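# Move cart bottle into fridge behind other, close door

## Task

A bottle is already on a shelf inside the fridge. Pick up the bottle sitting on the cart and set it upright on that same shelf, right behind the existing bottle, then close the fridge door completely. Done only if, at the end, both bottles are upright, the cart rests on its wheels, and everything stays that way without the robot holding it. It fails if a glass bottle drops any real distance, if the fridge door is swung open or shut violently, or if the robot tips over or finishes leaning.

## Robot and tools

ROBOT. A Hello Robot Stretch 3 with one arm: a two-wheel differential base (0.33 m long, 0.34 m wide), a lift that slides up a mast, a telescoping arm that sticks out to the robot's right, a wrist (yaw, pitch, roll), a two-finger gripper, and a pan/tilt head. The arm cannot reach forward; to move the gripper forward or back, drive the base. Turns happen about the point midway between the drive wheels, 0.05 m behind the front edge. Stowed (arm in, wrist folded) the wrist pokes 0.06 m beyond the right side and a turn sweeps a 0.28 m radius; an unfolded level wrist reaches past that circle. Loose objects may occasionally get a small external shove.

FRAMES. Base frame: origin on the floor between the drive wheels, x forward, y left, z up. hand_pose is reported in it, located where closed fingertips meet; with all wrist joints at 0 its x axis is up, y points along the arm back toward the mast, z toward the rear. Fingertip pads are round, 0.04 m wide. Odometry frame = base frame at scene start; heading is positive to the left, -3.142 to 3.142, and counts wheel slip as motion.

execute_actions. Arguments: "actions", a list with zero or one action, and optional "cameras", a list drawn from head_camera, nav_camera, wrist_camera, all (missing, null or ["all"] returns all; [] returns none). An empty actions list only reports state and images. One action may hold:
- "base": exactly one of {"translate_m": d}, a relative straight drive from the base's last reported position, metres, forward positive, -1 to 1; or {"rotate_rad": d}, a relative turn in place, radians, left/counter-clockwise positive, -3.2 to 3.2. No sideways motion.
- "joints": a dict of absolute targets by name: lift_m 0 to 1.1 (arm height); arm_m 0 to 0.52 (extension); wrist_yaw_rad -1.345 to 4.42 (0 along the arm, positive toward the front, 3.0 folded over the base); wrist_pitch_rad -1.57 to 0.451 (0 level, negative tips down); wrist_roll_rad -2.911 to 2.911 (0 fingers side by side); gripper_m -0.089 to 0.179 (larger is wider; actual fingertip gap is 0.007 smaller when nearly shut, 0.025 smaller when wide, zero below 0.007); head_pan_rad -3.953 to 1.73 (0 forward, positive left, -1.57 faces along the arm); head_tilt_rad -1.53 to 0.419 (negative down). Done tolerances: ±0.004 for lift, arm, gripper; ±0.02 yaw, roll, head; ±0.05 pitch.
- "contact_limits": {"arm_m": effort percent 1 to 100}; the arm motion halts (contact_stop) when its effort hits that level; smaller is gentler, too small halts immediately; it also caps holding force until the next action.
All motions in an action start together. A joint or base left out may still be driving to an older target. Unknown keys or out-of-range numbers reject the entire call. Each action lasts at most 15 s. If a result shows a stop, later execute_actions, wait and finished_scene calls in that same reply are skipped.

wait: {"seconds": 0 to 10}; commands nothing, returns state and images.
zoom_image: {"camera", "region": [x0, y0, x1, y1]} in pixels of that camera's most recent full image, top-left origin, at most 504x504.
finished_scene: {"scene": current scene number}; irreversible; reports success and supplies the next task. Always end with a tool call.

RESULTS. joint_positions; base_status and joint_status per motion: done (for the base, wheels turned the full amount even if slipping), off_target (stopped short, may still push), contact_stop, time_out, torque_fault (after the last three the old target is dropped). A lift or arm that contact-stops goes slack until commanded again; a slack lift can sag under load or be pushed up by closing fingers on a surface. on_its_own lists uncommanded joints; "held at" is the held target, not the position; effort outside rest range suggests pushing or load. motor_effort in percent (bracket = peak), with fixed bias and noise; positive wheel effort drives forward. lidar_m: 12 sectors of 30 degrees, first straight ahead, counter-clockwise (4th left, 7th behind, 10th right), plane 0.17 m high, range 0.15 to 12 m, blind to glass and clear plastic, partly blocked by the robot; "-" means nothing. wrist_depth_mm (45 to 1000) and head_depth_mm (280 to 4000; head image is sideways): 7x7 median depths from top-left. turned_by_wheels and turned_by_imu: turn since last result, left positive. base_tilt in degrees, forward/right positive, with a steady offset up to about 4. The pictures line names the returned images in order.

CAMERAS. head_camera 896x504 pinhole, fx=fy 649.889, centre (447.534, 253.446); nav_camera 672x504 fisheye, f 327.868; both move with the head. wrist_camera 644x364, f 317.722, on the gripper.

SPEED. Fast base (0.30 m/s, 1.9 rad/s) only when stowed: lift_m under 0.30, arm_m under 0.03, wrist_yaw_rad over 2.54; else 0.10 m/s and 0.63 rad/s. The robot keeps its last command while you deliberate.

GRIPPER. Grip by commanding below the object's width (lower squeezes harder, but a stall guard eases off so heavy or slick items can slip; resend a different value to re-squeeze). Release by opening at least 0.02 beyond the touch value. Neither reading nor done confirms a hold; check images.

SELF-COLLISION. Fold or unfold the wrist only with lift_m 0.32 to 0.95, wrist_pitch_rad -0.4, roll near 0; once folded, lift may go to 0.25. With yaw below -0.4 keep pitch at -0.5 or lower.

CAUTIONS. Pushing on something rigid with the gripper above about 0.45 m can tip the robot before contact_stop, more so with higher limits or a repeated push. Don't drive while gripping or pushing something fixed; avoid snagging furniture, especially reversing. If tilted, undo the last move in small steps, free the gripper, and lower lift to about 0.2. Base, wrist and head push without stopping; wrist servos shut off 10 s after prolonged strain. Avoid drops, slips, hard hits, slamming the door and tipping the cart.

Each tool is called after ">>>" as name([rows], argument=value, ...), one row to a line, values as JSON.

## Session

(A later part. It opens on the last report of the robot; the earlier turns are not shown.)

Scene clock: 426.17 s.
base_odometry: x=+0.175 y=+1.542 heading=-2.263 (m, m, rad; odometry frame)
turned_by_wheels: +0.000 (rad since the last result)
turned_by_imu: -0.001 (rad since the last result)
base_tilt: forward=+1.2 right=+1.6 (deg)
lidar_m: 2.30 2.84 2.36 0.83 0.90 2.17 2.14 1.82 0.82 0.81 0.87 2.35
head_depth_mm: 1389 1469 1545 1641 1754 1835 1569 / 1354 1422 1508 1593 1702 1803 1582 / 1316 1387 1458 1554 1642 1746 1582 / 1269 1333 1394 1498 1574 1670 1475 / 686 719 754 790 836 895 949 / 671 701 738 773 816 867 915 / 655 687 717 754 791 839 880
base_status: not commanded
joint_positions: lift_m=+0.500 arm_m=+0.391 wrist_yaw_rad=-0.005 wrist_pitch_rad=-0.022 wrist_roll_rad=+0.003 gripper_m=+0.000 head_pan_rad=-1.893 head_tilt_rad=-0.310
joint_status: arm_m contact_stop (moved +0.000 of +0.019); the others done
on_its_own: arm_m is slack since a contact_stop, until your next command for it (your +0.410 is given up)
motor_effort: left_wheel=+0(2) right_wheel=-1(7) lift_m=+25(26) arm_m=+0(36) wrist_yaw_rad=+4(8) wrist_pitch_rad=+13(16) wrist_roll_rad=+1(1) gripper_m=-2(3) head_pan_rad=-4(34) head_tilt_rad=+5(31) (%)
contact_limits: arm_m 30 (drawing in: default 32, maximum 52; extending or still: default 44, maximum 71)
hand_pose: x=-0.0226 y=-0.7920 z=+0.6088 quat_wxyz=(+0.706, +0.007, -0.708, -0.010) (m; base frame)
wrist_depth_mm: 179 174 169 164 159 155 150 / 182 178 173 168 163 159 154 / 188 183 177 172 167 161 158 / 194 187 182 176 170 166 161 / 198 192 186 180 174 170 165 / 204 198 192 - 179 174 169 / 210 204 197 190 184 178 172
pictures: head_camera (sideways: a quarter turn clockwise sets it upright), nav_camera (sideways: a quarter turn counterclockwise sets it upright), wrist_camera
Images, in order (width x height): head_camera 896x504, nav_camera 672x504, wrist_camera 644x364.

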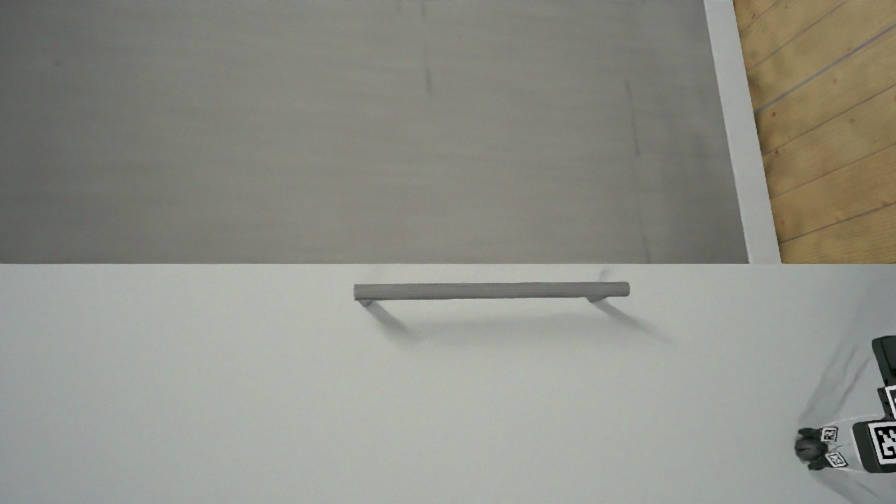

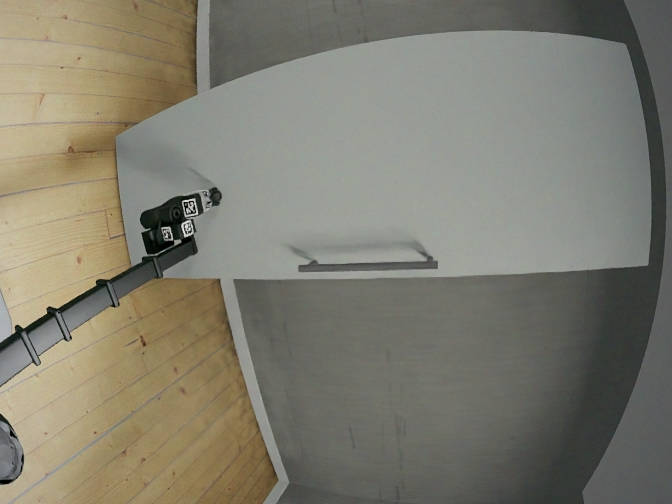

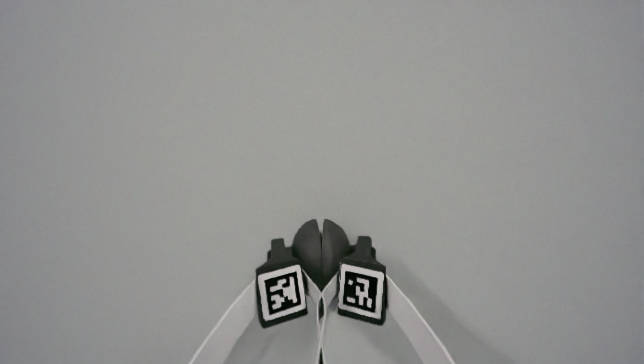

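>>> execute_actions([
  {"base":{"translate_m":-0.2},"joints":{"arm_m":0.33,"head_pan_rad":-1.2,"head_tilt_rad":-0.6}},
], cameras=[])

>>> execute_actions([
  {"joints":{"arm_m":0.42},"contact_limits":{"arm_m":25}},
], cameras=[])

Scene clock: 441.77 s.
base_odometry: x=+0.302 y=+1.696 heading=-2.263 (m, m, rad; odometry frame)
turned_by_wheels: +0.000 (rad since the last result)
turned_by_imu: +0.002 (rad since the last result)
base_tilt: forward=+1.4 right=+1.8 (deg)
lidar_m: 2.49 2.99 2.39 0.83 0.96 1.97 1.94 1.79 1.43 0.78 0.84 2.30
head_depth_mm: 622 672 728 800 924 1545 - / 646 704 771 854 952 1091 1219 / 676 739 813 906 1022 1172 1267 / 705 774 858 961 1091 1258 1270 / 740 818 909 1031 1173 1378 1260 / 774 869 985 1985 1826 1498 1266 / 1518 1695 1921 2191 1883 1503 1258
base_status: done
joint_positions: lift_m=+0.500 arm_m=+0.330 wrist_yaw_rad=+0.000 wrist_pitch_rad=-0.022 wrist_roll_rad=+0.003 gripper_m=+0.000 head_pan_rad=-1.207 head_tilt_rad=-0.592
joint_status: all done
motor_effort: left_wheel=+1(4) right_wheel=-1(10) lift_m=+25(26) arm_m=-5(4) wrist_yaw_rad=+0(4) wrist_pitch_rad=+12(13) wrist_roll_rad=+0(1) gripper_m=-3(2) head_pan_rad=+4(53) head_tilt_rad=-3(20) (%)
hand_pose: x=-0.0215 y=-0.7309 z=+0.6089 quat_wxyz=(+0.706, +0.008, -0.708, -0.008) (m; base frame)
wrist_depth_mm: 217 211 203 197 746 747 710 / 222 215 210 202 766 750 740 / 227 221 215 206 779 775 753 / 233 226 219 212 811 789 769 / 240 233 225 216 823 815 789 / 248 239 232 - 852 846 803 / 254 246 238 229 225 852 826
pictures: none
No camera images: the call's "cameras" was empty. Leave "cameras" out to get every camera's image.

Scene clock: 444.00 s.
base_odometry: x=+0.302 y=+1.696 heading=-2.263 (m, m, rad; odometry frame)
turned_by_wheels: +0.000 (rad since the last result)
turned_by_imu: -0.001 (rad since the last result)
base_tilt: forward=+1.4 right=+1.8 (deg)
lidar_m: 2.50 2.99 2.39 0.84 0.96 1.97 1.94 1.79 1.42 0.78 0.85 2.31
head_depth_mm: 623 671 726 805 928 1578 1219 / 646 705 775 853 953 1114 1231 / 672 738 812 904 1017 1173 1256 / 703 771 858 956 1090 1268 1256 / 740 814 909 1026 1182 1383 1269 / 775 864 990 1992 1788 1505 1262 / 1513 1689 1909 2180 1845 1510 1255
base_status: not commanded
joint_positions: lift_m=+0.500 arm_m=+0.366 wrist_yaw_rad=+0.001 wrist_pitch_rad=-0.023 wrist_roll_rad=+0.003 gripper_m=+0.000 head_pan_rad=-1.207 head_tilt_rad=-0.594
joint_status: arm_m contact_stop (moved +0.035 of +0.090)
on_its_own: arm_m is slack since a contact_stop, until your next command for it (your +0.420 is given up)
motor_effort: left_wheel=+1(5) right_wheel=-3(11) lift_m=+25(25) arm_m=+0(28) wrist_yaw_rad=+0(6) wrist_pitch_rad=+13(20) wrist_roll_rad=+1(0) gripper_m=-3(4) head_pan_rad=+5(5) head_tilt_rad=-3(3) (%)
contact_limits: arm_m 25 (drawing in: default 32, maximum 52; extending or still: default 44, maximum 71)
hand_pose: x=-0.0213 y=-0.7664 z=+0.6087 quat_wxyz=(+0.706, +0.008, -0.708, -0.008) (m; base frame)
wrist_depth_mm: 179 175 169 164 161 711 694 / 184 179 174 168 165 726 720 / 189 184 178 172 168 753 727 / 195 189 183 177 172 764 758 / 199 194 187 180 177 776 754 / 205 198 193 - 180 811 780 / 212 205 198 191 188 826 803
pictures: none
No camera images: the call's "cameras" was empty. Leave "cameras" out to get every camera's image.

>>> execute_actions([
  {"base":{"translate_m":-0.3},"joints":{"arm_m":0.2,"head_pan_rad":-1.05,"head_tilt_rad":-0.3}},
])

Scene clock: 452.27 s.
base_odometry: x=+0.494 y=+1.927 heading=-2.263 (m, m, rad; odometry frame)
turned_by_wheels: +0.000 (rad since the last result)
turned_by_imu: +0.002 (rad since the last result)
base_tilt: forward=+1.4 right=+1.8 (deg)
lidar_m: 2.79 3.03 0.91 0.91 2.09 1.67 1.65 1.75 1.39 0.83 0.81 2.24
head_depth_mm: 809 889 980 1098 1243 1420 1485 / 678 716 756 808 881 974 1084 / 713 744 778 817 856 911 962 / 760 792 835 885 933 991 1055 / 817 856 902 957 1022 1088 1162 / 875 932 986 1048 1123 1201 1300 / 950 1017 2031 2203 2370 2040 1564
base_status: done
joint_positions: lift_m=+0.500 arm_m=+0.200 wrist_yaw_rad=+0.001 wrist_pitch_rad=-0.021 wrist_roll_rad=+0.003 gripper_m=+0.000 head_pan_rad=-1.057 head_tilt_rad=-0.310
joint_status: all done
motor_effort: left_wheel=+1(3) right_wheel=-1(11) lift_m=+24(25) arm_m=-5(6) wrist_yaw_rad=-1(1) wrist_pitch_rad=+12(13) wrist_roll_rad=+0(1) gripper_m=-3(2) head_pan_rad=+4(23) head_tilt_rad=+5(21) (%)
hand_pose: x=-0.0212 y=-0.6009 z=+0.6090 quat_wxyz=(+0.706, +0.008, -0.708, -0.007) (m; base frame)
wrist_depth_mm: 314 410 718 863 853 823 801 / 321 410 716 900 869 848 808 / 330 410 708 917 908 850 847 / 335 402 695 950 908 876 859 / 347 406 688 972 943 910 877 / 355 403 623 - 947 916 891 / 367 401 744 989 977 938 907
pictures: head_camera (sideways: a quarter turn clockwise sets it upright), nav_camera (sideways: a quarter turn counterclockwise sets it upright), wrist_camera
Images, in order (width x height): head_camera 896x504, nav_camera 672x504, wrist_camera 644x364.

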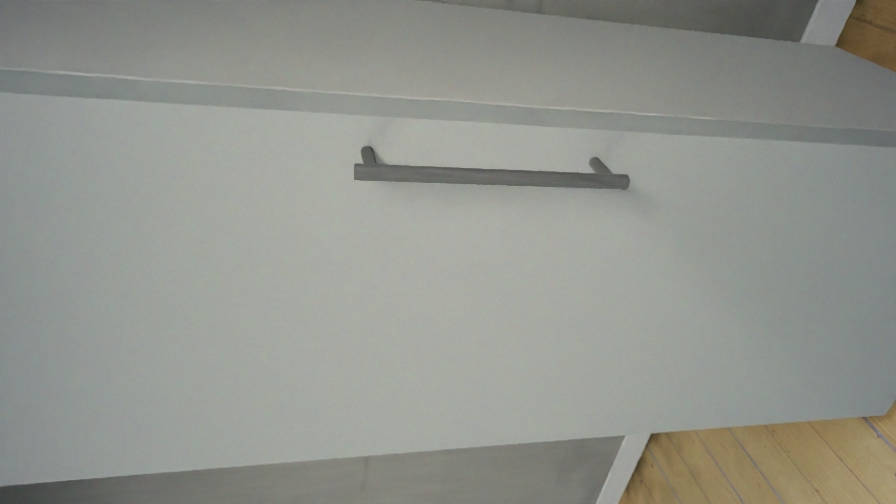

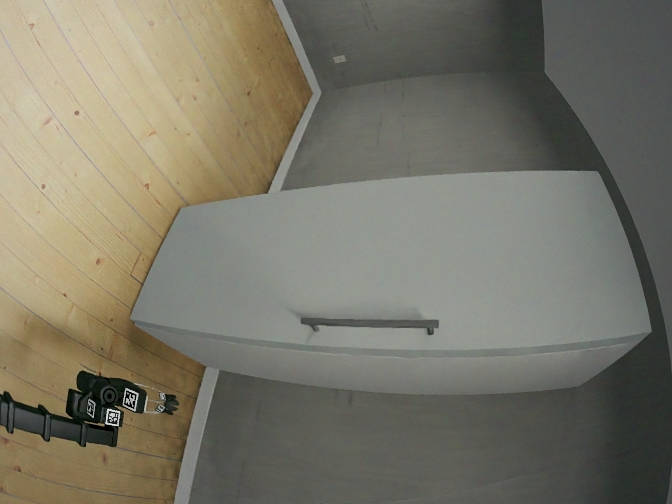

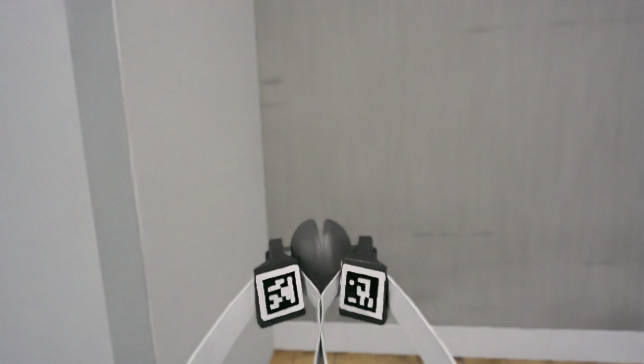

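No gap; the door is shut.

>>> finished_scene(scene=2)

The scene is finished: the task was done.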